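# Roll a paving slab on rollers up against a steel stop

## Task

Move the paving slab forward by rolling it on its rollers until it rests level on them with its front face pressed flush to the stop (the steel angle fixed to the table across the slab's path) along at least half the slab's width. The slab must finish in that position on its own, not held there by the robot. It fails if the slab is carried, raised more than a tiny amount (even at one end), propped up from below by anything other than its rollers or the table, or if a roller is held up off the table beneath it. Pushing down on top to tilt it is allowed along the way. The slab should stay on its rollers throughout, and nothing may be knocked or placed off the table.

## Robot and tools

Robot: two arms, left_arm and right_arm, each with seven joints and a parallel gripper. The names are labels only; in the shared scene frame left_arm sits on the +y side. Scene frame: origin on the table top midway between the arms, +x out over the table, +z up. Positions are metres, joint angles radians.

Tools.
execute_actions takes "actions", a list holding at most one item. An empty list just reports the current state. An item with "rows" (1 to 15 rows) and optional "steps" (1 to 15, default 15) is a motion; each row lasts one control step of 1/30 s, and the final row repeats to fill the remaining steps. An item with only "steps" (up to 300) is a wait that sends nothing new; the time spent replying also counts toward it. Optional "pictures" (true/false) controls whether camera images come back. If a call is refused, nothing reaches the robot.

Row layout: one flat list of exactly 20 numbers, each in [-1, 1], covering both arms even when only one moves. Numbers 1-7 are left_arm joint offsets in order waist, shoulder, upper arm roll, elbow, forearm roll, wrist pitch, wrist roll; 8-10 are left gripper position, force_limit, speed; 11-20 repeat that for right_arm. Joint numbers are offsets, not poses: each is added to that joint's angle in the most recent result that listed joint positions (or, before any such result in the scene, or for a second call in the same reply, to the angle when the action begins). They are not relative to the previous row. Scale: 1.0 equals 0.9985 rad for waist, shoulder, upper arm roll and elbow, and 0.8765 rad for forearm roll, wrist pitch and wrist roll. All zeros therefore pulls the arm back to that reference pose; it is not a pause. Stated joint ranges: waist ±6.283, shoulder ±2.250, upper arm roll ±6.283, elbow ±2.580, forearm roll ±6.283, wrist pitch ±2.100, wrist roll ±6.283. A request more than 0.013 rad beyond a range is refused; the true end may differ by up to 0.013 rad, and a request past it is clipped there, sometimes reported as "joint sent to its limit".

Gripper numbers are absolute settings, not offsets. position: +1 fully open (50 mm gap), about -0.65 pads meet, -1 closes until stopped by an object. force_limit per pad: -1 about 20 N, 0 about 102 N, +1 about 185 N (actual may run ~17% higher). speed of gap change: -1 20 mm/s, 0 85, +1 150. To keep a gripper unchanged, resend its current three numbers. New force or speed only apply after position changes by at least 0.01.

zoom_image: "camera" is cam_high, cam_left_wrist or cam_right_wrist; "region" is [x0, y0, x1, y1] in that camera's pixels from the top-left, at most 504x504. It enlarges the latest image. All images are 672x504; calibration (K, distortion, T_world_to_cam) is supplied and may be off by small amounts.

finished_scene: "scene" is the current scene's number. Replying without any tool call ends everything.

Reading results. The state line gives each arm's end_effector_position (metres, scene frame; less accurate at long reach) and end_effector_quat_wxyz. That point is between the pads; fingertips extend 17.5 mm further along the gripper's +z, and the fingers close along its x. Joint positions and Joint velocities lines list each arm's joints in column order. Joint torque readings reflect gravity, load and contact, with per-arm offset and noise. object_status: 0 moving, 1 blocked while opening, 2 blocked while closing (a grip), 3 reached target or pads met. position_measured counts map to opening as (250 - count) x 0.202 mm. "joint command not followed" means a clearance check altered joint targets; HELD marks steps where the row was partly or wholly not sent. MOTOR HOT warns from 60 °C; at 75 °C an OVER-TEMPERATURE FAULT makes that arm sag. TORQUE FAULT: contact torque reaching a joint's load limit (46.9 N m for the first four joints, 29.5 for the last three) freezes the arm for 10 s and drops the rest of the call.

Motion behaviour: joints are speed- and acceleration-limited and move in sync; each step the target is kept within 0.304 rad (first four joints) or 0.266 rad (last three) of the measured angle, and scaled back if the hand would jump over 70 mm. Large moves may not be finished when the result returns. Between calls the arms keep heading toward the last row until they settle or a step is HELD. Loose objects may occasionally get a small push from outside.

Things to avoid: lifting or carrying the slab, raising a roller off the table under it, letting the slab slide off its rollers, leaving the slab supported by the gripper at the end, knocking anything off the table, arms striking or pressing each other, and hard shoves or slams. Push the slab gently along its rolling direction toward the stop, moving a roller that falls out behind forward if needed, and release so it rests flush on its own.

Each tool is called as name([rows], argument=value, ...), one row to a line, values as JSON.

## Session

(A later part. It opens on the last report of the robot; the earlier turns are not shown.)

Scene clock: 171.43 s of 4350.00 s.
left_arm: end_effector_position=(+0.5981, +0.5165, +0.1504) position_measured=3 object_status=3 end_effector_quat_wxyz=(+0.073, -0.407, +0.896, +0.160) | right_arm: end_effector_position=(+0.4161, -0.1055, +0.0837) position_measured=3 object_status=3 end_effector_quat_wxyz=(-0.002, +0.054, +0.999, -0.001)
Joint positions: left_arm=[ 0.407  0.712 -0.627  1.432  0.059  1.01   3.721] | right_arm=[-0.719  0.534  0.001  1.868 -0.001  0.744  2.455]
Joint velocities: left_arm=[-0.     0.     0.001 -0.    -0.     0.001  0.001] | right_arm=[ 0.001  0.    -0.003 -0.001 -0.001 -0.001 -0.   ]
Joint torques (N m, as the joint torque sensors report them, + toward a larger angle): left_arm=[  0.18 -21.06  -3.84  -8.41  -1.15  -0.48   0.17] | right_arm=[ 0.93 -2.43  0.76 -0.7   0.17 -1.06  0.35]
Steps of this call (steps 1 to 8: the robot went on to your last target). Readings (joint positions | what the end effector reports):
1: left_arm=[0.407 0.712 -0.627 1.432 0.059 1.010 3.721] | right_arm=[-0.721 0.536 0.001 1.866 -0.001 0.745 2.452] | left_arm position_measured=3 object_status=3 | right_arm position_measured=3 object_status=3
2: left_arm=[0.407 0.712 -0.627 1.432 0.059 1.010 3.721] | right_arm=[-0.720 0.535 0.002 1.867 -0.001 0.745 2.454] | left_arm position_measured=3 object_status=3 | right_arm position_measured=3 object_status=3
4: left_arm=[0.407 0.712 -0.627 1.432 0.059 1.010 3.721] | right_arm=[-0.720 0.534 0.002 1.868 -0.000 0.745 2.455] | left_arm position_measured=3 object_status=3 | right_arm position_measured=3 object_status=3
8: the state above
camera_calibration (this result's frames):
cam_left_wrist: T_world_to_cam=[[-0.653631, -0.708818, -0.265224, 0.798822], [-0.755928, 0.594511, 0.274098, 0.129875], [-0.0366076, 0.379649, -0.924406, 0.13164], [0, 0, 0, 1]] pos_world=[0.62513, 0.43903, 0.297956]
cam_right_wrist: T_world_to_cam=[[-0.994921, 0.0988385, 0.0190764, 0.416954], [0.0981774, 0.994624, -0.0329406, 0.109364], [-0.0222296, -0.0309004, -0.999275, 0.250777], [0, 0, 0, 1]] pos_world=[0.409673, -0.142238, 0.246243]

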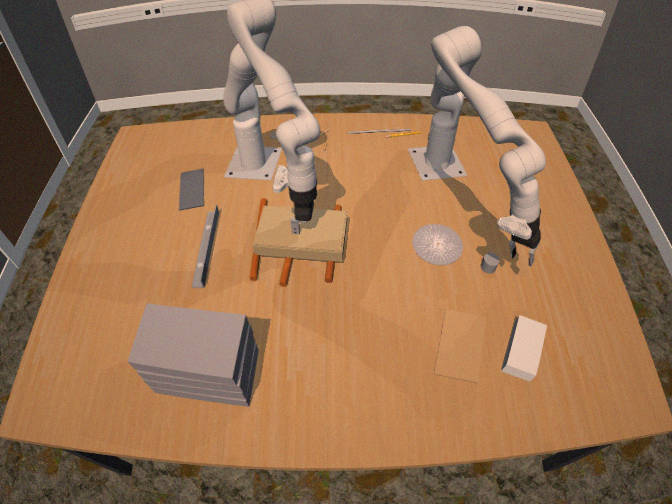

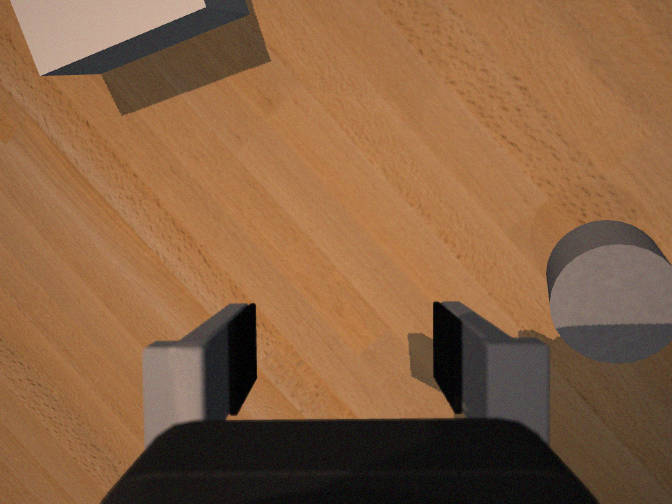

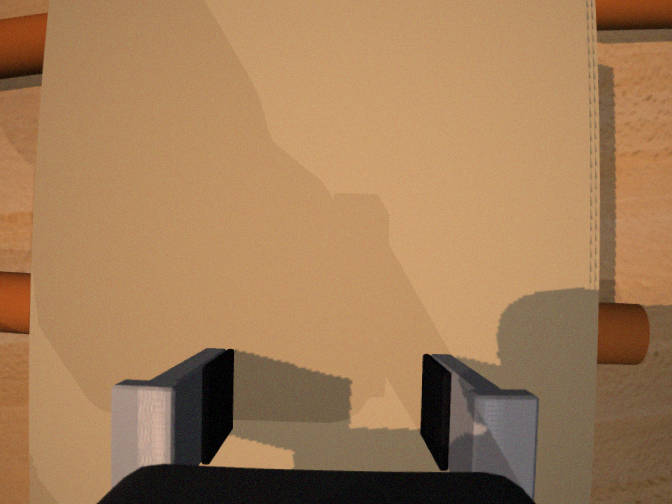

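execute_actions([
  {"rows":[[0,0,0,0,0,0,0,1,0,1,0.005,0.015,0,0.014,0,-0.003,0.007,1,0,1],[0,0,0,0,0,0,0,1,0,1,0.010,0.013,0,0.018,0,-0.005,0.015,1,0,1],[0,0,0,0,0,0,0,1,0,1,0.015,0.011,0,0.022,0,-0.008,0.022,1,0,1],[0,0,0,0,0,0,0,1,0,1,0.020,0.009,0,0.027,0,-0.010,0.030,1,0,1],[0,0,0,0,0,0,0,1,0,1,0.025,0.007,0,0.031,0,-0.013,0.037,1,0,1],[0,0,0,0,0,0,0,1,0,1,0.030,0.005,0,0.035,0,-0.015,0.044,1,0,1],[0,0,0,0,0,0,0,1,0,1,0.035,0.003,0,0.039,0,-0.018,0.052,1,0,1],[0,0,0,0,0,0,0,1,0,1,0.040,0.000,0,0.043,0,-0.020,0.059,1,0,1],[0,0,0,0,0,0,0,1,0,1,0.044,-0.002,0,0.047,0,-0.023,0.067,1,0,1],[0,0,0,0,0,0,0,1,0,1,0.049,-0.004,0,0.051,0,-0.025,0.074,1,0,1],[0,0,0,0,0,0,0,1,0,1,0.054,-0.006,0,0.055,0,-0.028,0.081,1,0,1],[0,0,0,0,0,0,0,1,0,1,0.059,-0.008,0,0.060,0,-0.030,0.089,1,0,1],[0,0,0,0,0,0,0,1,0,1,0.064,-0.010,0,0.064,0,-0.033,0.096,1,0,1],[0,0,0,0,0,0,0,1,0,1,0.069,-0.012,0,0.068,0,-0.035,0.104,1,0,1],[0,0,0,0,0,0,0,1,0,1,0.074,-0.014,0,0.072,0,-0.038,0.111,1,0,1]],"steps":15},
], pictures=false)

execute_actions([
  {"rows":[[0,0,0,0,0,0,0,1,0,1,0.010,0.013,0,0.018,0,-0.005,0.015,1,0,1],[0,0,0,0,0,0,0,1,0,1,0.015,0.011,0,0.022,0,-0.008,0.022,1,0,1],[0,0,0,0,0,0,0,1,0,1,0.020,0.009,0,0.027,0,-0.010,0.030,1,0,1],[0,0,0,0,0,0,0,1,0,1,0.025,0.007,0,0.031,0,-0.013,0.037,1,0,1],[0,0,0,0,0,0,0,1,0,1,0.030,0.005,0,0.035,0,-0.015,0.044,1,0,1],[0,0,0,0,0,0,0,1,0,1,0.035,0.003,0,0.039,0,-0.018,0.052,1,0,1],[0,0,0,0,0,0,0,1,0,1,0.040,0.000,0,0.043,0,-0.020,0.059,1,0,1],[0,0,0,0,0,0,0,1,0,1,0.044,-0.002,0,0.047,0,-0.023,0.067,1,0,1],[0,0,0,0,0,0,0,1,0,1,0.049,-0.004,0,0.051,0,-0.025,0.074,1,0,1],[0,0,0,0,0,0,0,1,0,1,0.054,-0.006,0,0.055,0,-0.028,0.081,1,0,1],[0,0,0,0,0,0,0,1,0,1,0.059,-0.008,0,0.060,0,-0.030,0.089,1,0,1],[0,0,0,0,0,0,0,1,0,1,0.064,-0.010,0,0.064,0,-0.033,0.096,1,0,1],[0,0,0,0,0,0,0,1,0,1,0.069,-0.012,0,0.068,0,-0.035,0.104,1,0,1],[0,0,0,0,0,0,0,1,0,1,0.074,-0.014,0,0.072,0,-0.038,0.111,1,0,1]],"steps":15},
], pictures=false)

execute_actions([
  {"steps":8},
])

Scene clock: 178.00 s of 4350.00 s.
left_arm: end_effector_position=(+0.5981, +0.5165, +0.1504) position_measured=3 object_status=3 end_effector_quat_wxyz=(+0.073, -0.407, +0.896, +0.160) | right_arm: end_effector_position=(+0.4132, -0.1367, +0.0838) position_measured=3 object_status=3 end_effector_quat_wxyz=(-0.003, +0.042, +0.999, -0.001)
Joint positions: left_arm=[ 0.407  0.712 -0.627  1.432  0.059  1.01   3.721] | right_arm=[-0.657  0.506 -0.001  1.925 -0.002  0.717  2.54 ]
Joint velocities: left_arm=[ 0.  0. -0.  0.  0. -0. -0.] | right_arm=[ 0.147 -0.062  0.001  0.123 -0.    -0.063  0.195]
Joint torques (N m, as the joint torque sensors report them, + toward a larger angle): left_arm=[ -0.08 -21.1   -4.22  -8.41  -1.    -0.6    0.21] | right_arm=[ 2.44 -1.56  1.51 -0.62  0.56 -1.53  0.12]
Steps of this call (steps 1 to 15: the robot went on to your last target; steps 16 to 90: nothing new was sent; then 3.07 s passed at rest; steps 91 to 105: all 15 steps of this action). Readings (joint positions | what the end effector reports):
91: left_arm=[0.407 0.712 -0.627 1.432 0.059 1.010 3.721] | right_arm=[-0.718 0.534 0.001 1.869 -0.001 0.744 2.455] | left_arm position_measured=3 object_status=3 | right_arm position_measured=3 object_status=3
92: left_arm=[0.407 0.712 -0.627 1.432 0.059 1.010 3.721] | right_arm=[-0.716 0.532 0.000 1.871 -0.002 0.741 2.458] | left_arm position_measured=3 object_status=3 | right_arm position_measured=3 object_status=3
94: left_arm=[0.407 0.712 -0.627 1.432 0.059 1.010 3.721] | right_arm=[-0.708 0.529 -0.001 1.878 -0.002 0.739 2.469] | left_arm position_measured=3 object_status=3 | right_arm position_measured=3 object_status=3
98: left_arm=[0.407 0.712 -0.627 1.432 0.059 1.010 3.721] | right_arm=[-0.690 0.520 -0.000 1.896 -0.002 0.732 2.495] | left_arm position_measured=3 object_status=3 | right_arm position_measured=3 object_status=3
105: the state above

Scene clock: 178.50 s of 4350.00 s.
left_arm: end_effector_position=(+0.5981, +0.5165, +0.1504) position_measured=3 object_status=3 end_effector_quat_wxyz=(+0.073, -0.407, +0.896, +0.160) | right_arm: end_effector_position=(+0.4100, -0.1699, +0.0837) position_measured=3 object_status=3 end_effector_quat_wxyz=(-0.002, +0.031, +1.000, -0.000)
Joint positions: left_arm=[ 0.407  0.712 -0.627  1.432  0.059  1.01   3.721] | right_arm=[-0.588  0.476 -0.     1.984 -0.002  0.686  2.631]
Joint velocities: left_arm=[-0.     0.     0.    -0.001  0.    -0.    -0.   ] | right_arm=[ 0.101 -0.039  0.027  0.09   0.011 -0.037  0.146]
Joint torques (N m, as the joint torque sensors report them, + toward a larger angle): left_arm=[  0.09 -21.04  -4.03  -8.25  -0.96  -0.49   0.08] | right_arm=[-0.28 -1.94 -1.13  1.23 -0.37 -0.18  0.67]
Steps of this call (steps 1 to 15: all 15 steps of this action). Readings (joint positions | what the end effector reports):
1: left_arm=[0.407 0.712 -0.627 1.432 0.059 1.010 3.721] | right_arm=[-0.653 0.503 -0.001 1.929 -0.002 0.715 2.546] | left_arm position_measured=3 object_status=3 | right_arm position_measured=3 object_status=3
2: left_arm=[0.407 0.712 -0.627 1.432 0.059 1.010 3.721] | right_arm=[-0.650 0.502 0.000 1.933 -0.001 0.714 2.551] | left_arm position_measured=3 object_status=3 | right_arm position_measured=3 object_status=3
4: left_arm=[0.407 0.712 -0.627 1.432 0.059 1.010 3.721] | right_arm=[-0.641 0.498 -0.001 1.940 -0.002 0.709 2.562] | left_arm position_measured=3 object_status=3 | right_arm position_measured=3 object_status=3
8: left_arm=[0.407 0.712 -0.627 1.432 0.059 1.010 3.721] | right_arm=[-0.622 0.490 -0.002 1.956 -0.002 0.701 2.587] | left_arm position_measured=3 object_status=3 | right_arm position_measured=3 object_status=3
15: the state above

Scene clock: 178.77 s of 4350.00 s.
left_arm: end_effector_position=(+0.5981, +0.5165, +0.1504) position_measured=3 object_status=3 end_effector_quat_wxyz=(+0.073, -0.407, +0.896, +0.160) | right_arm: end_effector_position=(+0.4098, -0.1728, +0.0837) position_measured=3 object_status=3 end_effector_quat_wxyz=(-0.002, +0.031, +1.000, -0.001)
Joint positions: left_arm=[ 0.407  0.712 -0.627  1.432  0.059  1.01   3.721] | right_arm=[-0.583  0.474  0.     1.987 -0.001  0.684  2.637]
Joint velocities: left_arm=[-0.    -0.     0.001  0.001  0.    -0.     0.   ] | right_arm=[ 0.003 -0.    -0.003  0.001 -0.    -0.001  0.001]
Joint torques (N m, as the joint torque sensors report them, + toward a larger angle): left_arm=[ -0.02 -21.15  -4.17  -8.24  -0.99  -0.56   0.07] | right_arm=[-0.19 -1.27 -0.82  1.25 -0.5  -0.25  0.13]
Steps of this call (steps 1 to 8: the robot went on to your last target). Readings (joint positions | what the end effector reports):
1: left_arm=[0.407 0.712 -0.627 1.432 0.059 1.010 3.721] | right_arm=[-0.586 0.475 0.001 1.986 -0.001 0.685 2.635] | left_arm position_measured=3 object_status=3 | right_arm position_measured=3 object_status=3
2: left_arm=[0.407 0.712 -0.627 1.432 0.059 1.010 3.721] | right_arm=[-0.585 0.475 0.002 1.987 -0.001 0.685 2.636] | left_arm position_measured=3 object_status=3 | right_arm position_measured=3 object_status=3
4: left_arm=[0.407 0.712 -0.627 1.432 0.059 1.010 3.721] | right_arm=[-0.584 0.474 0.001 1.987 -0.001 0.684 2.637] | left_arm position_measured=3 object_status=3 | right_arm position_measured=3 object_status=3
8: the state above
camera_calibration (this result's frames):
cam_left_wrist: T_world_to_cam=[[-0.653631, -0.708815, -0.26523, 0.798825], [-0.755928, 0.594512, 0.274096, 0.129877], [-0.0366008, 0.379653, -0.924405, 0.131634], [0, 0, 0, 1]] pos_world=[0.625132, 0.439031, 0.297957]
cam_right_wrist: T_world_to_cam=[[-0.998441, 0.0522765, 0.0195634, 0.41075], [0.0516472, 0.998172, -0.0314008, 0.19639], [-0.0211691, -0.0303415, -0.999315, 0.24822], [0, 0, 0, 1]] pos_world=[0.405221, -0.209972, 0.246182]

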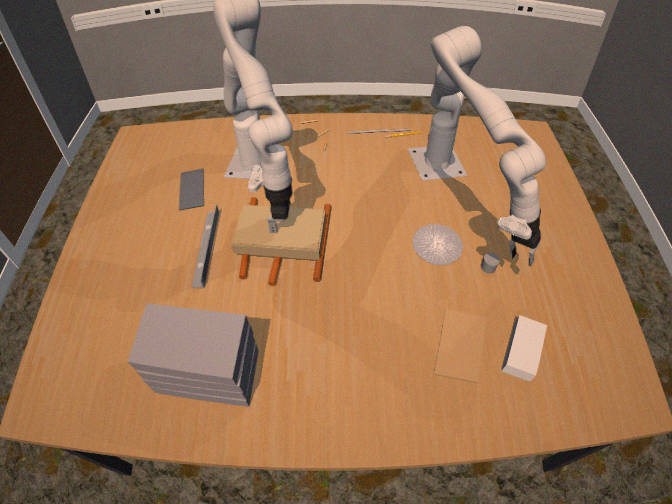

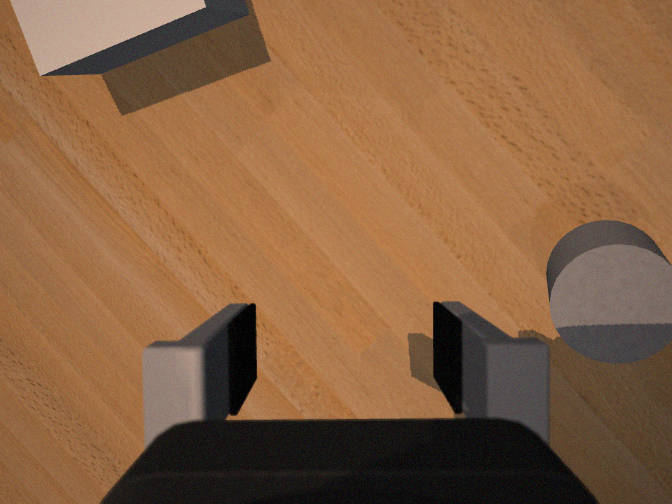

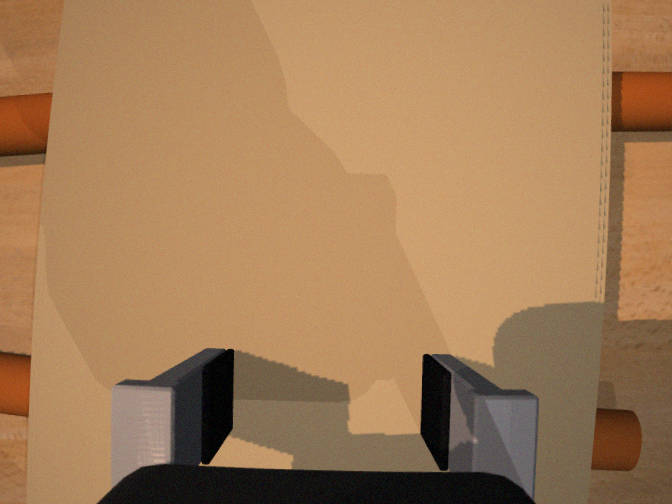

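execute_actions([
  {"rows":[[0,0,0,0,0,0,0,1,0,1,0.004,0.016,0,0.012,0,-0.001,0.006,1,0,1],[0,0,0,0,0,0,0,1,0,1,0.009,0.015,0,0.014,0,-0.003,0.012,1,0,1],[0,0,0,0,0,0,0,1,0,1,0.013,0.014,0,0.016,0,-0.004,0.018,1,0,1],[0,0,0,0,0,0,0,1,0,1,0.018,0.013,0,0.019,0,-0.005,0.025,1,0,1],[0,0,0,0,0,0,0,1,0,1,0.022,0.012,0,0.021,0,-0.007,0.031,1,0,1],[0,0,0,0,0,0,0,1,0,1,0.026,0.010,0,0.023,0,-0.008,0.037,1,0,1],[0,0,0,0,0,0,0,1,0,1,0.031,0.009,0,0.025,0,-0.009,0.043,1,0,1],[0,0,0,0,0,0,0,1,0,1,0.035,0.008,0,0.027,0,-0.011,0.049,1,0,1],[0,0,0,0,0,0,0,1,0,1,0.040,0.007,0,0.029,0,-0.012,0.055,1,0,1],[0,0,0,0,0,0,0,1,0,1,0.044,0.006,0,0.032,0,-0.013,0.061,1,0,1],[0,0,0,0,0,0,0,1,0,1,0.048,0.005,0,0.034,0,-0.015,0.067,1,0,1],[0,0,0,0,0,0,0,1,0,1,0.053,0.004,0,0.036,0,-0.016,0.074,1,0,1],[0,0,0,0,0,0,0,1,0,1,0.057,0.003,0,0.038,0,-0.017,0.080,1,0,1],[0,0,0,0,0,0,0,1,0,1,0.062,0.002,0,0.040,0,-0.019,0.086,1,0,1],[0,0,0,0,0,0,0,1,0,1,0.066,0.001,0,0.042,0,-0.020,0.092,1,0,1]],"steps":15},
], pictures=false)

execute_actions([
  {"rows":[[0,0,0,0,0,0,0,1,0,1,0.009,0.015,0,0.014,0,-0.003,0.012,1,0,1],[0,0,0,0,0,0,0,1,0,1,0.013,0.014,0,0.016,0,-0.004,0.018,1,0,1],[0,0,0,0,0,0,0,1,0,1,0.018,0.013,0,0.019,0,-0.005,0.025,1,0,1],[0,0,0,0,0,0,0,1,0,1,0.022,0.012,0,0.021,0,-0.007,0.031,1,0,1],[0,0,0,0,0,0,0,1,0,1,0.026,0.010,0,0.023,0,-0.008,0.037,1,0,1],[0,0,0,0,0,0,0,1,0,1,0.031,0.009,0,0.025,0,-0.009,0.043,1,0,1],[0,0,0,0,0,0,0,1,0,1,0.035,0.008,0,0.027,0,-0.011,0.049,1,0,1],[0,0,0,0,0,0,0,1,0,1,0.040,0.007,0,0.029,0,-0.012,0.055,1,0,1],[0,0,0,0,0,0,0,1,0,1,0.044,0.006,0,0.032,0,-0.013,0.061,1,0,1],[0,0,0,0,0,0,0,1,0,1,0.048,0.005,0,0.034,0,-0.015,0.067,1,0,1],[0,0,0,0,0,0,0,1,0,1,0.053,0.004,0,0.036,0,-0.016,0.074,1,0,1],[0,0,0,0,0,0,0,1,0,1,0.057,0.003,0,0.038,0,-0.017,0.080,1,0,1],[0,0,0,0,0,0,0,1,0,1,0.062,0.002,0,0.040,0,-0.019,0.086,1,0,1],[0,0,0,0,0,0,0,1,0,1,0.066,0.001,0,0.042,0,-0.020,0.092,1,0,1]],"steps":15},
], pictures=false)

execute_actions([
  {"steps":8},
])

Scene clock: 186.53 s of 4350.00 s.
left_arm: end_effector_position=(+0.5981, +0.5165, +0.1504) position_measured=3 object_status=3 end_effector_quat_wxyz=(+0.073, -0.407, +0.896, +0.160) | right_arm: end_effector_position=(+0.4075, -0.1966, +0.0838) position_measured=3 object_status=3 end_effector_quat_wxyz=(-0.004, +0.023, +1.000, -0.001)
Joint positions: left_arm=[ 0.407  0.712 -0.627  1.432  0.059  1.01   3.721] | right_arm=[-0.526  0.458 -0.001  2.019 -0.002  0.672  2.708]
Joint velocities: left_arm=[ 0.     0.    -0.    -0.001 -0.001  0.     0.   ] | right_arm=[ 0.128 -0.035 -0.004  0.068 -0.003 -0.026  0.159]
Joint torques (N m, as the joint torque sensors report them, + toward a larger angle): left_arm=[  0.29 -21.27  -4.08  -8.26  -1.09  -0.53   0.13] | right_arm=[ 1.43  0.75  1.47 -1.08  0.46 -2.04  0.24]
Steps of this call (steps 1 to 15: the robot went on to your last target; steps 16 to 90: nothing new was sent; then 4.27 s passed at rest; steps 91 to 105: all 15 steps of this action). Readings (joint positions | what the end effector reports):
91: left_arm=[0.407 0.712 -0.627 1.432 0.059 1.010 3.721] | right_arm=[-0.581 0.474 -0.000 1.988 -0.001 0.684 2.638] | left_arm position_measured=3 object_status=3 | right_arm position_measured=3 object_status=3
92: left_arm=[0.407 0.712 -0.627 1.432 0.059 1.010 3.721] | right_arm=[-0.579 0.473 -0.001 1.989 -0.002 0.683 2.641] | left_arm position_measured=3 object_status=3 | right_arm position_measured=3 object_status=3
94: left_arm=[0.407 0.712 -0.627 1.432 0.059 1.010 3.721] | right_arm=[-0.572 0.472 -0.001 1.993 -0.002 0.682 2.649] | left_arm position_measured=3 object_status=3 | right_arm position_measured=3 object_status=3
98: left_arm=[0.407 0.712 -0.627 1.432 0.059 1.010 3.721] | right_arm=[-0.556 0.467 -0.000 2.003 -0.002 0.679 2.671] | left_arm position_measured=3 object_status=3 | right_arm position_measured=3 object_status=3
105: the state above

Scene clock: 187.03 s of 4350.00 s.
left_arm: end_effector_position=(+0.5981, +0.5165, +0.1504) position_measured=3 object_status=3 end_effector_quat_wxyz=(+0.073, -0.407, +0.896, +0.160) | right_arm: end_effector_position=(+0.4045, -0.2215, +0.0838) position_measured=3 object_status=3 end_effector_quat_wxyz=(-0.004, +0.015, +1.000, -0.000)
Joint positions: left_arm=[ 0.407  0.712 -0.627  1.432  0.059  1.01   3.721] | right_arm=[-0.466  0.442 -0.002  2.051 -0.003  0.657  2.784]
Joint velocities: left_arm=[-0.     0.    -0.001 -0.    -0.    -0.    -0.   ] | right_arm=[ 0.075 -0.02   0.02   0.047  0.014 -0.02   0.122]
Joint torques (N m, as the joint torque sensors report them, + toward a larger angle): left_arm=[  0.2  -21.2   -3.93  -8.47  -0.92  -0.51   0.2 ] | right_arm=[ 0.09  0.82  0.66 -0.41 -0.16 -1.12  0.05]
Steps of this call (steps 1 to 15: all 15 steps of this action). Readings (joint positions | what the end effector reports):
1: left_arm=[0.407 0.712 -0.627 1.432 0.059 1.010 3.721] | right_arm=[-0.523 0.457 -0.001 2.021 -0.002 0.671 2.713] | left_arm position_measured=3 object_status=3 | right_arm position_measured=3 object_status=3
2: left_arm=[0.407 0.712 -0.627 1.432 0.059 1.010 3.721] | right_arm=[-0.520 0.456 -0.001 2.023 -0.001 0.670 2.717] | left_arm position_measured=3 object_status=3 | right_arm position_measured=3 object_status=3
4: left_arm=[0.407 0.712 -0.627 1.432 0.059 1.010 3.721] | right_arm=[-0.512 0.454 -0.002 2.027 -0.002 0.668 2.726] | left_arm position_measured=3 object_status=3 | right_arm position_measured=3 object_status=3
8: left_arm=[0.407 0.712 -0.627 1.432 0.059 1.010 3.721] | right_arm=[-0.496 0.449 -0.002 2.036 -0.003 0.665 2.747] | left_arm position_measured=3 object_status=3 | right_arm position_measured=3 object_status=3
15: the state above

Scene clock: 187.30 s of 4350.00 s.
left_arm: end_effector_position=(+0.5981, +0.5165, +0.1504) position_measured=3 object_status=3 end_effector_quat_wxyz=(+0.073, -0.407, +0.896, +0.160) | right_arm: end_effector_position=(+0.4043, -0.2233, +0.0838) position_measured=3 object_status=3 end_effector_quat_wxyz=(-0.004, +0.015, +1.000, -0.000)
Joint positions: left_arm=[ 0.407  0.712 -0.627  1.432  0.059  1.01   3.721] | right_arm=[-0.462  0.441 -0.002  2.053 -0.002  0.657  2.789]
Joint velocities: left_arm=[-0.     0.    -0.     0.     0.    -0.001 -0.   ] | right_arm=[ 0.002 -0.    -0.002  0.    -0.     0.     0.001]
Joint torques (N m, as the joint torque sensors report them, + toward a larger angle): left_arm=[ -0.08 -21.24  -4.18  -8.09  -1.05  -0.63   0.  ] | right_arm=[ 1.15  0.49  0.63 -0.08 -0.12 -1.29  0.16]
Steps of this call (steps 1 to 8: the robot went on to your last target). Readings (joint positions | what the end effector reports):
1: left_arm=[0.407 0.712 -0.627 1.432 0.059 1.010 3.721] | right_arm=[-0.464 0.441 -0.001 2.052 -0.002 0.657 2.787] | left_arm position_measured=3 object_status=3 | right_arm position_measured=3 object_status=3
2: left_arm=[0.407 0.712 -0.627 1.432 0.059 1.010 3.721] | right_arm=[-0.463 0.441 -0.001 2.053 -0.002 0.657 2.788] | left_arm position_measured=3 object_status=3 | right_arm position_measured=3 object_status=3
4: left_arm=[0.407 0.712 -0.627 1.432 0.059 1.010 3.721] | right_arm=[-0.463 0.441 -0.002 2.053 -0.002 0.657 2.788] | left_arm position_measured=3 object_status=3 | right_arm position_measured=3 object_status=3
8: the state above
camera_calibration (this result's frames):
cam_left_wrist: T_world_to_cam=[[-0.653632, -0.708813, -0.265237, 0.798828], [-0.755928, 0.594513, 0.274094, 0.129879], [-0.0365942, 0.379656, -0.924404, 0.131628], [0, 0, 0, 1]] pos_world=[0.625135, 0.439031, 0.297957]
cam_right_wrist: T_world_to_cam=[[-0.999496, 0.0205715, 0.0241669, 0.400797], [0.0198281, 0.999335, -0.0306056, 0.260143], [-0.0247805, -0.030111, -0.999239, 0.248171], [0, 0, 0, 1]] pos_world=[0.401587, -0.260742, 0.246258]

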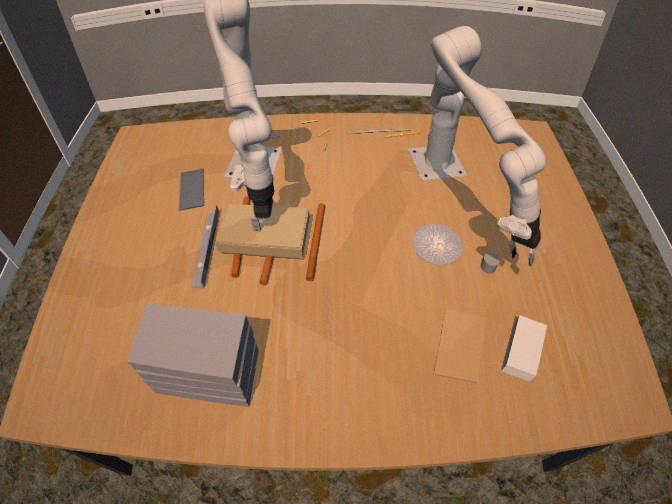

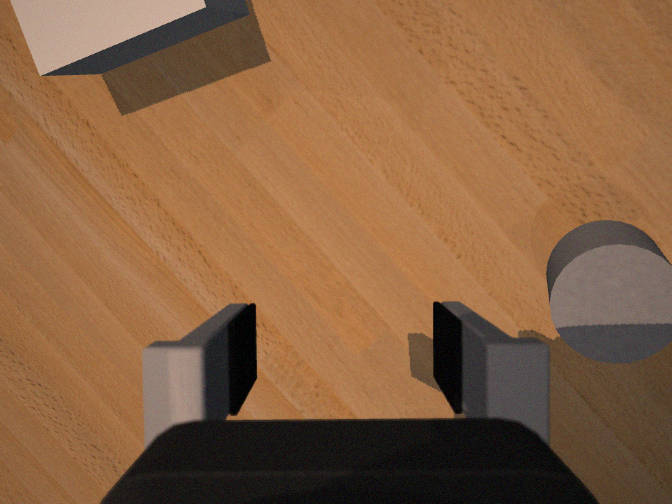

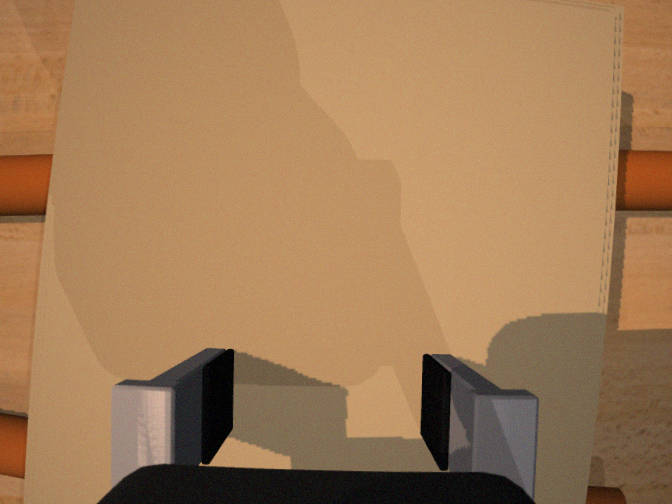

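execute_actions([
  {"rows":[[0,0,0,0,0,0,0,1,0,1,0.005,0.017,0,0.011,0,-0.001,0.006,1,0,1],[0,0,0,0,0,0,0,1,0,1,0.010,0.016,0,0.012,0,-0.002,0.013,1,0,1],[0,0,0,0,0,0,0,1,0,1,0.015,0.016,0,0.013,0,-0.003,0.019,1,0,1],[0,0,0,0,0,0,0,1,0,1,0.020,0.015,0,0.014,0,-0.005,0.026,1,0,1],[0,0,0,0,0,0,0,1,0,1,0.025,0.015,0,0.015,0,-0.006,0.032,1,0,1],[0,0,0,0,0,0,0,1,0,1,0.030,0.014,0,0.016,0,-0.007,0.038,1,0,1],[0,0,0,0,0,0,0,1,0,1,0.035,0.014,0,0.017,0,-0.008,0.045,1,0,1],[0,0,0,0,0,0,0,1,0,1,0.040,0.013,0,0.018,0,-0.009,0.051,1,0,1],[0,0,0,0,0,0,0,1,0,1,0.045,0.013,0,0.019,0,-0.011,0.058,1,0,1],[0,0,0,0,0,0,0,1,0,1,0.050,0.012,0,0.020,0,-0.012,0.064,1,0,1],[0,0,0,0,0,0,0,1,0,1,0.055,0.012,0,0.021,0,-0.013,0.070,1,0,1],[0,0,0,0,0,0,0,1,0,1,0.060,0.011,0,0.022,0,-0.014,0.077,1,0,1],[0,0,0,0,0,0,0,1,0,1,0.065,0.011,0,0.023,0,-0.015,0.083,1,0,1],[0,0,0,0,0,0,0,1,0,1,0.070,0.010,0,0.024,0,-0.017,0.090,1,0,1],[0,0,0,0,0,0,0,1,0,1,0.075,0.010,0,0.025,0,-0.018,0.096,1,0,1]],"steps":15},
], pictures=false)

execute_actions([
  {"steps":10},
])

Scene clock: 191.60 s of 4350.00 s.
left_arm: end_effector_position=(+0.5981, +0.5165, +0.1504) position_measured=3 object_status=3 end_effector_quat_wxyz=(+0.073, -0.407, +0.896, +0.160) | right_arm: end_effector_position=(+0.4038, -0.2470, +0.0838) position_measured=3 object_status=3 end_effector_quat_wxyz=(-0.005, +0.010, +1.000, +0.000)
Joint positions: left_arm=[ 0.407  0.712 -0.627  1.432  0.059  1.01   3.721] | right_arm=[-0.398  0.431 -0.003  2.071 -0.003  0.649  2.862]
Joint velocities: left_arm=[ 0.     0.    -0.     0.002  0.    -0.001  0.   ] | right_arm=[ 0.149 -0.014 -0.     0.04  -0.001 -0.026  0.169]
Joint torques (N m, as the joint torque sensors report them, + toward a larger angle): left_arm=[ -0.05 -20.94  -3.91  -8.36  -1.    -0.63   0.18] | right_arm=[ 1.53  2.12  1.06 -2.44  0.39 -3.28  0.42]
Steps of this call (steps 1 to 15: the robot went on to your last target; steps 16 to 90: nothing new was sent; then 0.80 s passed at rest; steps 91 to 105: all 15 steps of this action). Readings (joint positions | what the end effector reports):
91: left_arm=[0.407 0.712 -0.627 1.432 0.059 1.010 3.721] | right_arm=[-0.461 0.440 -0.002 2.053 -0.003 0.657 2.789] | left_arm position_measured=3 object_status=3 | right_arm position_measured=3 object_status=3
92: left_arm=[0.407 0.712 -0.627 1.432 0.059 1.010 3.721] | right_arm=[-0.458 0.440 -0.003 2.054 -0.003 0.656 2.792] | left_arm position_measured=3 object_status=3 | right_arm position_measured=3 object_status=3
94: left_arm=[0.407 0.712 -0.627 1.432 0.059 1.010 3.721] | right_arm=[-0.451 0.439 -0.004 2.056 -0.003 0.655 2.801] | left_arm position_measured=3 object_status=3 | right_arm position_measured=3 object_status=3
98: left_arm=[0.407 0.712 -0.627 1.432 0.059 1.010 3.721] | right_arm=[-0.432 0.436 -0.003 2.062 -0.003 0.654 2.823] | left_arm position_measured=3 object_status=3 | right_arm position_measured=3 object_status=3
105: the state above

Scene clock: 191.93 s of 4350.00 s.
left_arm: end_effector_position=(+0.5981, +0.5165, +0.1504) position_measured=3 object_status=3 end_effector_quat_wxyz=(+0.073, -0.407, +0.896, +0.160) | right_arm: end_effector_position=(+0.4038, -0.2507, +0.0838) position_measured=3 object_status=3 end_effector_quat_wxyz=(-0.005, +0.009, +1.000, +0.000)
Joint positions: left_arm=[ 0.407  0.712 -0.627  1.432  0.059  1.01   3.721] | right_arm=[-0.389  0.43  -0.003  2.073 -0.003  0.647  2.872]
Joint velocities: left_arm=[ 0. -0.  0.  0.  0. -0.  0.] | right_arm=[ 0.002 -0.    -0.001 -0.    -0.    -0.     0.   ]
Joint torques (N m, as the joint torque sensors report them, + toward a larger angle): left_arm=[  0.26 -20.97  -3.86  -8.23  -1.07  -0.69   0.24] | right_arm=[ 1.15  2.66  1.45 -2.94  0.2  -3.33  0.2 ]
Steps of this call (steps 1 to 10: the robot went on to your last target). Readings (joint positions | what the end effector reports):
1: left_arm=[0.407 0.712 -0.627 1.432 0.059 1.010 3.721] | right_arm=[-0.393 0.431 -0.003 2.072 -0.003 0.648 2.867] | left_arm position_measured=3 object_status=3 | right_arm position_measured=3 object_status=3
2: left_arm=[0.407 0.712 -0.627 1.432 0.059 1.010 3.721] | right_arm=[-0.391 0.430 -0.002 2.073 -0.003 0.648 2.870] | left_arm position_measured=3 object_status=3 | right_arm position_measured=3 object_status=3
4: left_arm=[0.407 0.712 -0.627 1.432 0.059 1.010 3.721] | right_arm=[-0.390 0.430 -0.002 2.073 -0.003 0.648 2.872] | left_arm position_measured=3 object_status=3 | right_arm position_measured=3 object_status=3
8: left_arm=[0.407 0.712 -0.627 1.432 0.059 1.010 3.721] | right_arm=[-0.389 0.430 -0.003 2.073 -0.003 0.647 2.872] | left_arm position_measured=3 object_status=3 | right_arm position_measured=3 object_status=3
10: the state above
camera_calibration (this result's frames):
cam_left_wrist: T_world_to_cam=[[-0.653632, -0.708811, -0.26524, 0.798829], [-0.755928, 0.594514, 0.274092, 0.12988], [-0.0365906, 0.379658, -0.924403, 0.131626], [0, 0, 0, 1]] pos_world=[0.625136, 0.439031, 0.297958]
cam_right_wrist: T_world_to_cam=[[-0.99964, 0.00976947, 0.0249865, 0.398166], [0.00903453, 0.999528, -0.0293591, 0.291847], [-0.0252615, -0.0291228, -0.999257, 0.247774], [0, 0, 0, 1]] pos_world=[0.401645, -0.288384, 0.246209]

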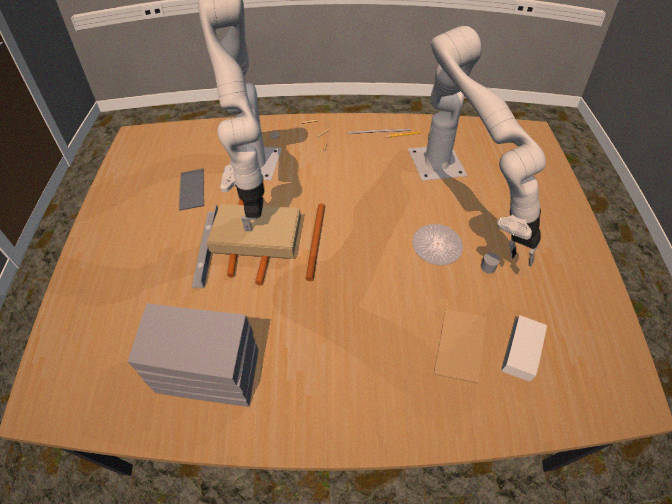

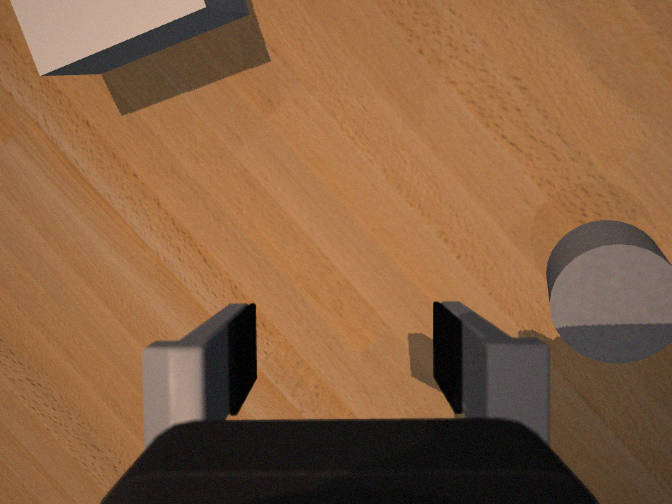

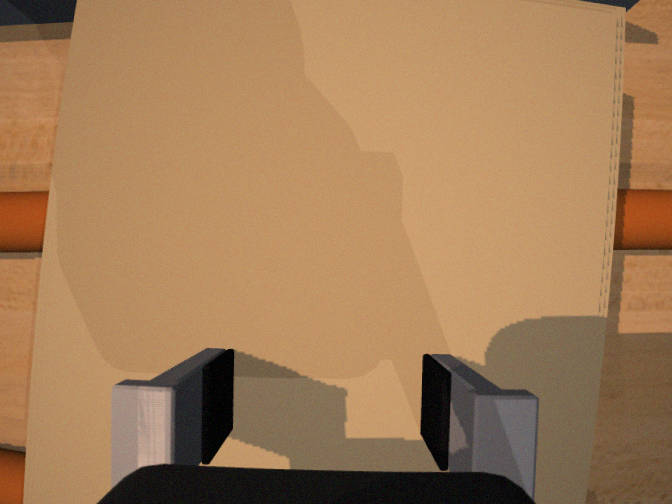

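execute_actions([
  {"rows":[[0,0,0,0,0,0,0,1,0,1,0.008,0.013,0,0.008,0,-0.008,0,1,0,1],[0,0,0,0,0,0,0,1,0,1,0.004,0.008,0,0.005,0,-0.004,0,1,0,1],[0,0,0,0,0,0,0,1,0,1,0,0.003,0,0.002,0,0,0,1,0,1],[0,0,0,0,0,0,0,1,0,1,0,-0.003,0,-0.002,0,0.005,0,1,0,1],[0,0,0,0,0,0,0,1,0,1,0,-0.010,0,-0.006,0,0.017,0,1,0,1],[0,0,0,0,0,0,0,1,0,1,0,-0.02,0,-0.013,0,0.035,0,1,0,1],[0,0,0,0,0,0,0,1,0,1,0,-0.035,0,-0.022,0,0.06,0,1,0,1],[0,0,0,0,0,0,0,1,0,1,0,-0.05,0,-0.032,0,0.09,0,1,0,1],[0,0,0,0,0,0,0,1,0,1,0,-0.065,0,-0.042,0,0.117,0,1,0,1],[0,0,0,0,0,0,0,1,0,1,0,-0.08,0,-0.052,0,0.143,0,1,0,1],[0,0,0,0,0,0,0,1,0,1,0,-0.0925,0,-0.06,0,0.165,0,1,0,1]],"steps":15},
])

Scene clock: 199.23 s of 4350.00 s.
left_arm: end_effector_position=(+0.5981, +0.5165, +0.1504) position_measured=3 object_status=3 end_effector_quat_wxyz=(+0.073, -0.407, +0.896, +0.160) | right_arm: end_effector_position=(+0.4062, -0.2500, +0.1282) position_measured=3 object_status=3 end_effector_quat_wxyz=(-0.002, +0.009, +1.000, +0.001)
Joint positions: left_arm=[ 0.407  0.712 -0.627  1.432  0.059  1.01   3.721] | right_arm=[-0.389  0.341 -0.003  2.014 -0.003  0.79   2.872]
Joint velocities: left_arm=[-0.  0. -0. -0. -0. -0. -0.] | right_arm=[-0.    -0.012  0.    -0.018 -0.     0.053 -0.   ]
Joint torques (N m, as the joint torque sensors report them, + toward a larger angle): left_arm=[  0.21 -21.27  -3.99  -8.56  -0.98  -0.55   0.03] | right_arm=[ -0.26 -12.95   0.06  -6.    -0.11  -0.33   0.32]
Steps of this call (steps 1 to 30: the robot went on to your last target; steps 31 to 90: nothing new was sent; then 3.80 s passed at rest; steps 91 to 105: all 15 steps of this action). Readings (joint positions | what the end effector reports):
91: left_arm=[0.407 0.712 -0.627 1.432 0.059 1.010 3.721] | right_arm=[-0.387 0.429 -0.003 2.074 -0.003 0.647 2.872] | left_arm position_measured=3 object_status=3 | right_arm position_measured=3 object_status=3
92: left_arm=[0.407 0.712 -0.627 1.432 0.059 1.010 3.721] | right_arm=[-0.385 0.427 -0.004 2.076 -0.004 0.644 2.872] | left_arm position_measured=3 object_status=3 | right_arm position_measured=3 object_status=3
94: left_arm=[0.407 0.712 -0.627 1.432 0.059 1.010 3.721] | right_arm=[-0.388 0.425 -0.003 2.076 -0.003 0.646 2.872] | left_arm position_measured=3 object_status=3 | right_arm position_measured=3 object_status=3
98: left_arm=[0.407 0.712 -0.627 1.432 0.059 1.010 3.721] | right_arm=[-0.389 0.403 -0.003 2.060 -0.003 0.681 2.872] | left_arm position_measured=3 object_status=3 | right_arm position_measured=3 object_status=3
105: the state above
camera_calibration (this result's frames):
cam_left_wrist: T_world_to_cam=[[-0.653632, -0.70881, -0.265243, 0.79883], [-0.755928, 0.594515, 0.274091, 0.129881], [-0.0365872, 0.37966, -0.924403, 0.131623], [0, 0, 0, 1]] pos_world=[0.625137, 0.439031, 0.297958]
cam_right_wrist: T_world_to_cam=[[-0.999757, 0.0094316, 0.0199053, 0.400065], [0.00887339, 0.99957, -0.0279476, 0.292392], [-0.0201603, -0.0277641, -0.999411, 0.290452], [0, 0, 0, 1]] pos_world=[0.403229, -0.287976, 0.290489]

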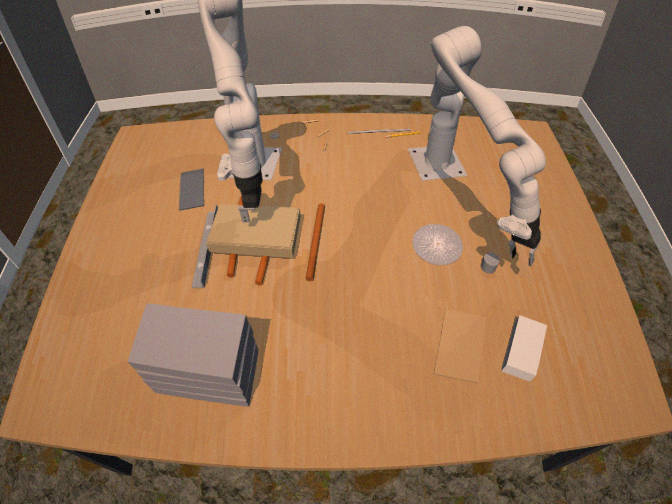

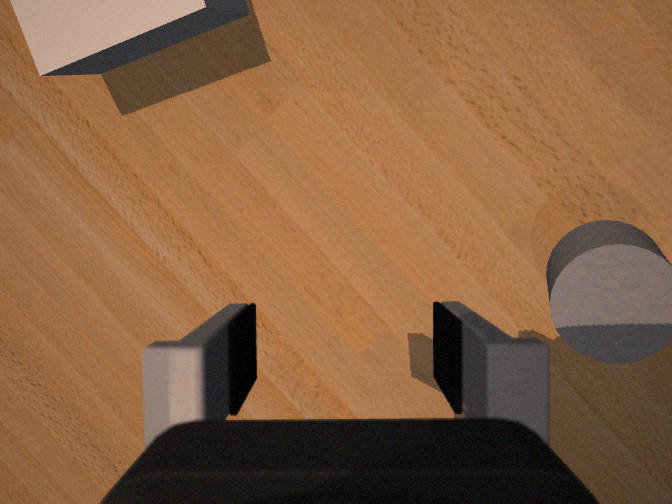

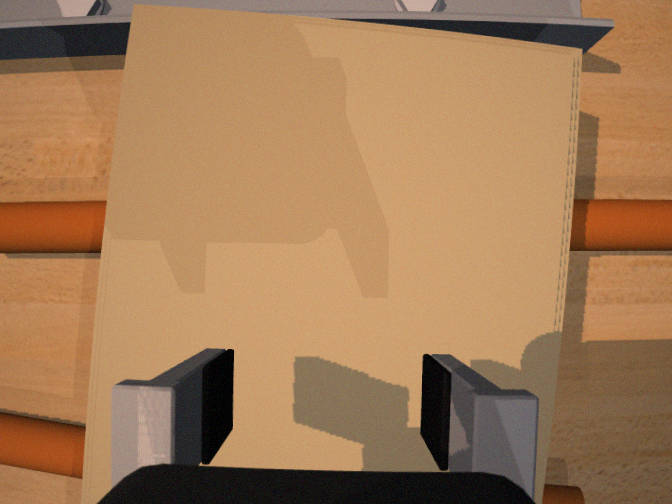

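execute_actions([
  {"rows":[[0,0,0,0,0,0,0,1,0,1,-0.08,0.024,0.003,-0.042,0.003,0.02,-0.09,1,0,1],[0,0,0,0,0,0,0,1,0,1,-0.16,0.048,0.003,-0.085,0.003,0.04,-0.18,1,0,1],[0,0,0,0,0,0,0,1,0,1,-0.24,0.072,0.003,-0.127,0.003,0.06,-0.26,1,0,1],[0,0,0,0,0,0,0,1,0,1,-0.24,0.072,0.003,-0.127,0.003,0.06,-0.26,1,0,1],[0,0,0,0,0,0,0,1,0,1,-0.30,0.09,0.003,-0.16,0.003,0.076,-0.33,1,0,1],[0,0,0,0,0,0,0,1,0,1,-0.30,0.09,0.003,-0.16,0.003,0.076,-0.33,1,0,1],[0,0,0,0,0,0,0,1,0,1,-0.36,0.108,0.003,-0.19,0.003,0.09,-0.39,1,0,1],[0,0,0,0,0,0,0,1,0,1,-0.36,0.108,0.003,-0.19,0.003,0.09,-0.39,1,0,1],[0,0,0,0,0,0,0,1,0,1,-0.427,0.128,0.003,-0.226,0.003,0.108,-0.464,1,0,1]],"steps":15},
], pictures=false)

execute_actions([
  {"steps":18},
])

Scene clock: 204.97 s of 4350.00 s.
left_arm: end_effector_position=(+0.5981, +0.5165, +0.1504) position_measured=3 object_status=3 end_effector_quat_wxyz=(+0.073, -0.407, +0.896, +0.160) | right_arm: end_effector_position=(+0.4105, -0.0944, +0.1300) position_measured=3 object_status=3 end_effector_quat_wxyz=(-0.000, +0.002, +1.000, +0.000)
Joint positions: left_arm=[ 0.407  0.712 -0.627  1.432  0.059  1.01   3.721] | right_arm=[-0.75   0.45  -0.     1.822 -0.001  0.87   2.526]
Joint velocities: left_arm=[-0.    -0.    -0.001 -0.    -0.001  0.001  0.   ] | right_arm=[-0.711  0.212 -0.031 -0.408 -0.012  0.166 -0.739]
Joint torques (N m, as the joint torque sensors report them, + toward a larger angle): left_arm=[  0.07 -21.16  -3.84  -8.55  -0.86  -0.4    0.03] | right_arm=[  2.07 -18.44   1.44  -6.26   0.3    0.06   0.28]
Steps of this call (steps 1 to 15: the robot went on to your last target; steps 16 to 90: nothing new was sent; then 2.23 s passed at rest; steps 91 to 105: all 15 steps of this action). Readings (joint positions | what the end effector reports):
91: left_arm=[0.407 0.712 -0.627 1.432 0.059 1.010 3.721] | right_arm=[-0.390 0.338 -0.003 2.013 -0.003 0.792 2.871] | left_arm position_measured=3 object_status=3 | right_arm position_measured=3 object_status=3
92: left_arm=[0.407 0.712 -0.627 1.432 0.059 1.010 3.721] | right_arm=[-0.397 0.341 -0.001 2.010 -0.002 0.794 2.867] | left_arm position_measured=3 object_status=3 | right_arm position_measured=3 object_status=3
94: left_arm=[0.407 0.712 -0.627 1.432 0.059 1.010 3.721] | right_arm=[-0.428 0.351 0.000 1.997 -0.001 0.799 2.841] | left_arm position_measured=3 object_status=3 | right_arm position_measured=3 object_status=3
98: left_arm=[0.407 0.712 -0.627 1.432 0.059 1.010 3.721] | right_arm=[-0.542 0.387 0.001 1.936 -0.001 0.823 2.731] | left_arm position_measured=3 object_status=3 | right_arm position_measured=3 object_status=3
105: the state above

Scene clock: 205.57 s of 4350.00 s.
left_arm: end_effector_position=(+0.5981, +0.5165, +0.1504) position_measured=3 object_status=3 end_effector_quat_wxyz=(+0.073, -0.407, +0.896, +0.160) | right_arm: end_effector_position=(+0.4034, -0.0656, +0.1299) position_measured=3 object_status=3 end_effector_quat_wxyz=(-0.000, -0.000, +1.000, -0.000)
Joint positions: left_arm=[ 0.407  0.712 -0.627  1.432  0.059  1.01   3.721] | right_arm=[-0.815  0.469  0.     1.788 -0.     0.885  2.465]
Joint velocities: left_arm=[ 0.    -0.    -0.    -0.001  0.    -0.001 -0.   ] | right_arm=[-0.002  0.001 -0.001 -0.     0.     0.    -0.   ]
Joint torques (N m, as the joint torque sensors report them, + toward a larger angle): left_arm=[  0.18 -21.54  -3.91  -8.34  -1.    -0.51   0.02] | right_arm=[  0.06 -17.78   0.16  -7.55   0.07   0.01   0.16]
Steps of this call (steps 1 to 18: the robot went on to your last target). Readings (joint positions | what the end effector reports):
1: left_arm=[0.407 0.712 -0.627 1.432 0.059 1.010 3.721] | right_arm=[-0.771 0.456 -0.001 1.809 -0.001 0.875 2.504] | left_arm position_measured=3 object_status=3 | right_arm position_measured=3 object_status=3
2: left_arm=[0.407 0.712 -0.627 1.432 0.059 1.010 3.721] | right_arm=[-0.788 0.461 -0.002 1.800 -0.001 0.879 2.486] | left_arm position_measured=3 object_status=3 | right_arm position_measured=3 object_status=3
4: left_arm=[0.407 0.712 -0.627 1.432 0.059 1.010 3.721] | right_arm=[-0.805 0.466 -0.003 1.790 -0.002 0.883 2.468] | left_arm position_measured=3 object_status=3 | right_arm position_measured=3 object_status=3
8: left_arm=[0.407 0.712 -0.627 1.432 0.059 1.010 3.721] | right_arm=[-0.811 0.468 -0.000 1.788 -0.000 0.885 2.465] | left_arm position_measured=3 object_status=3 | right_arm position_measured=3 object_status=3
18: the state above
camera_calibration (this result's frames):
cam_left_wrist: T_world_to_cam=[[-0.653632, -0.708808, -0.265247, 0.798832], [-0.755928, 0.594515, 0.27409, 0.129881], [-0.0365837, 0.379661, -0.924402, 0.13162], [0, 0, 0, 1]] pos_world=[0.625138, 0.439031, 0.297958]
cam_right_wrist: T_world_to_cam=[[-0.999831, -0.00907852, 0.0160143, 0.394778], [-0.00955799, 0.999501, -0.0301222, 0.115805], [-0.0157329, -0.0302701, -0.999418, 0.295259], [0, 0, 0, 1]] pos_world=[0.400463, -0.103225, 0.292253]

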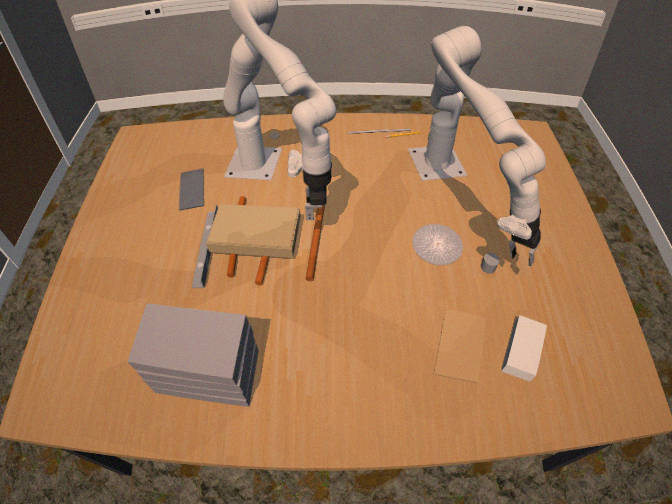

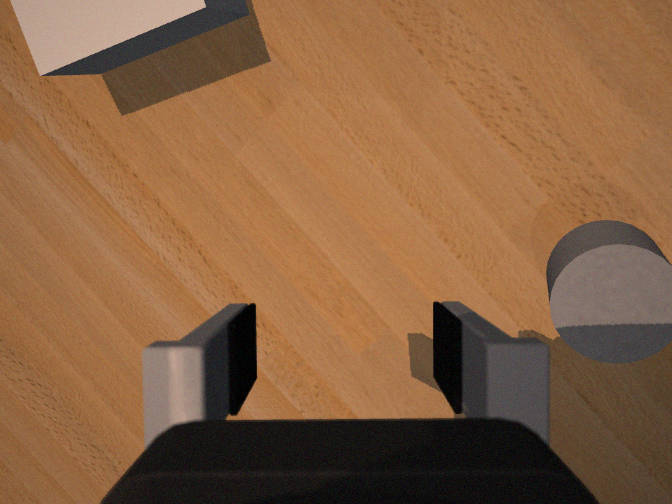

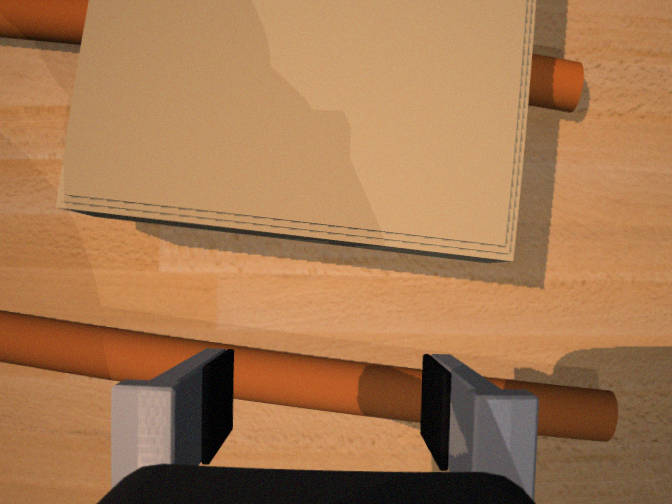

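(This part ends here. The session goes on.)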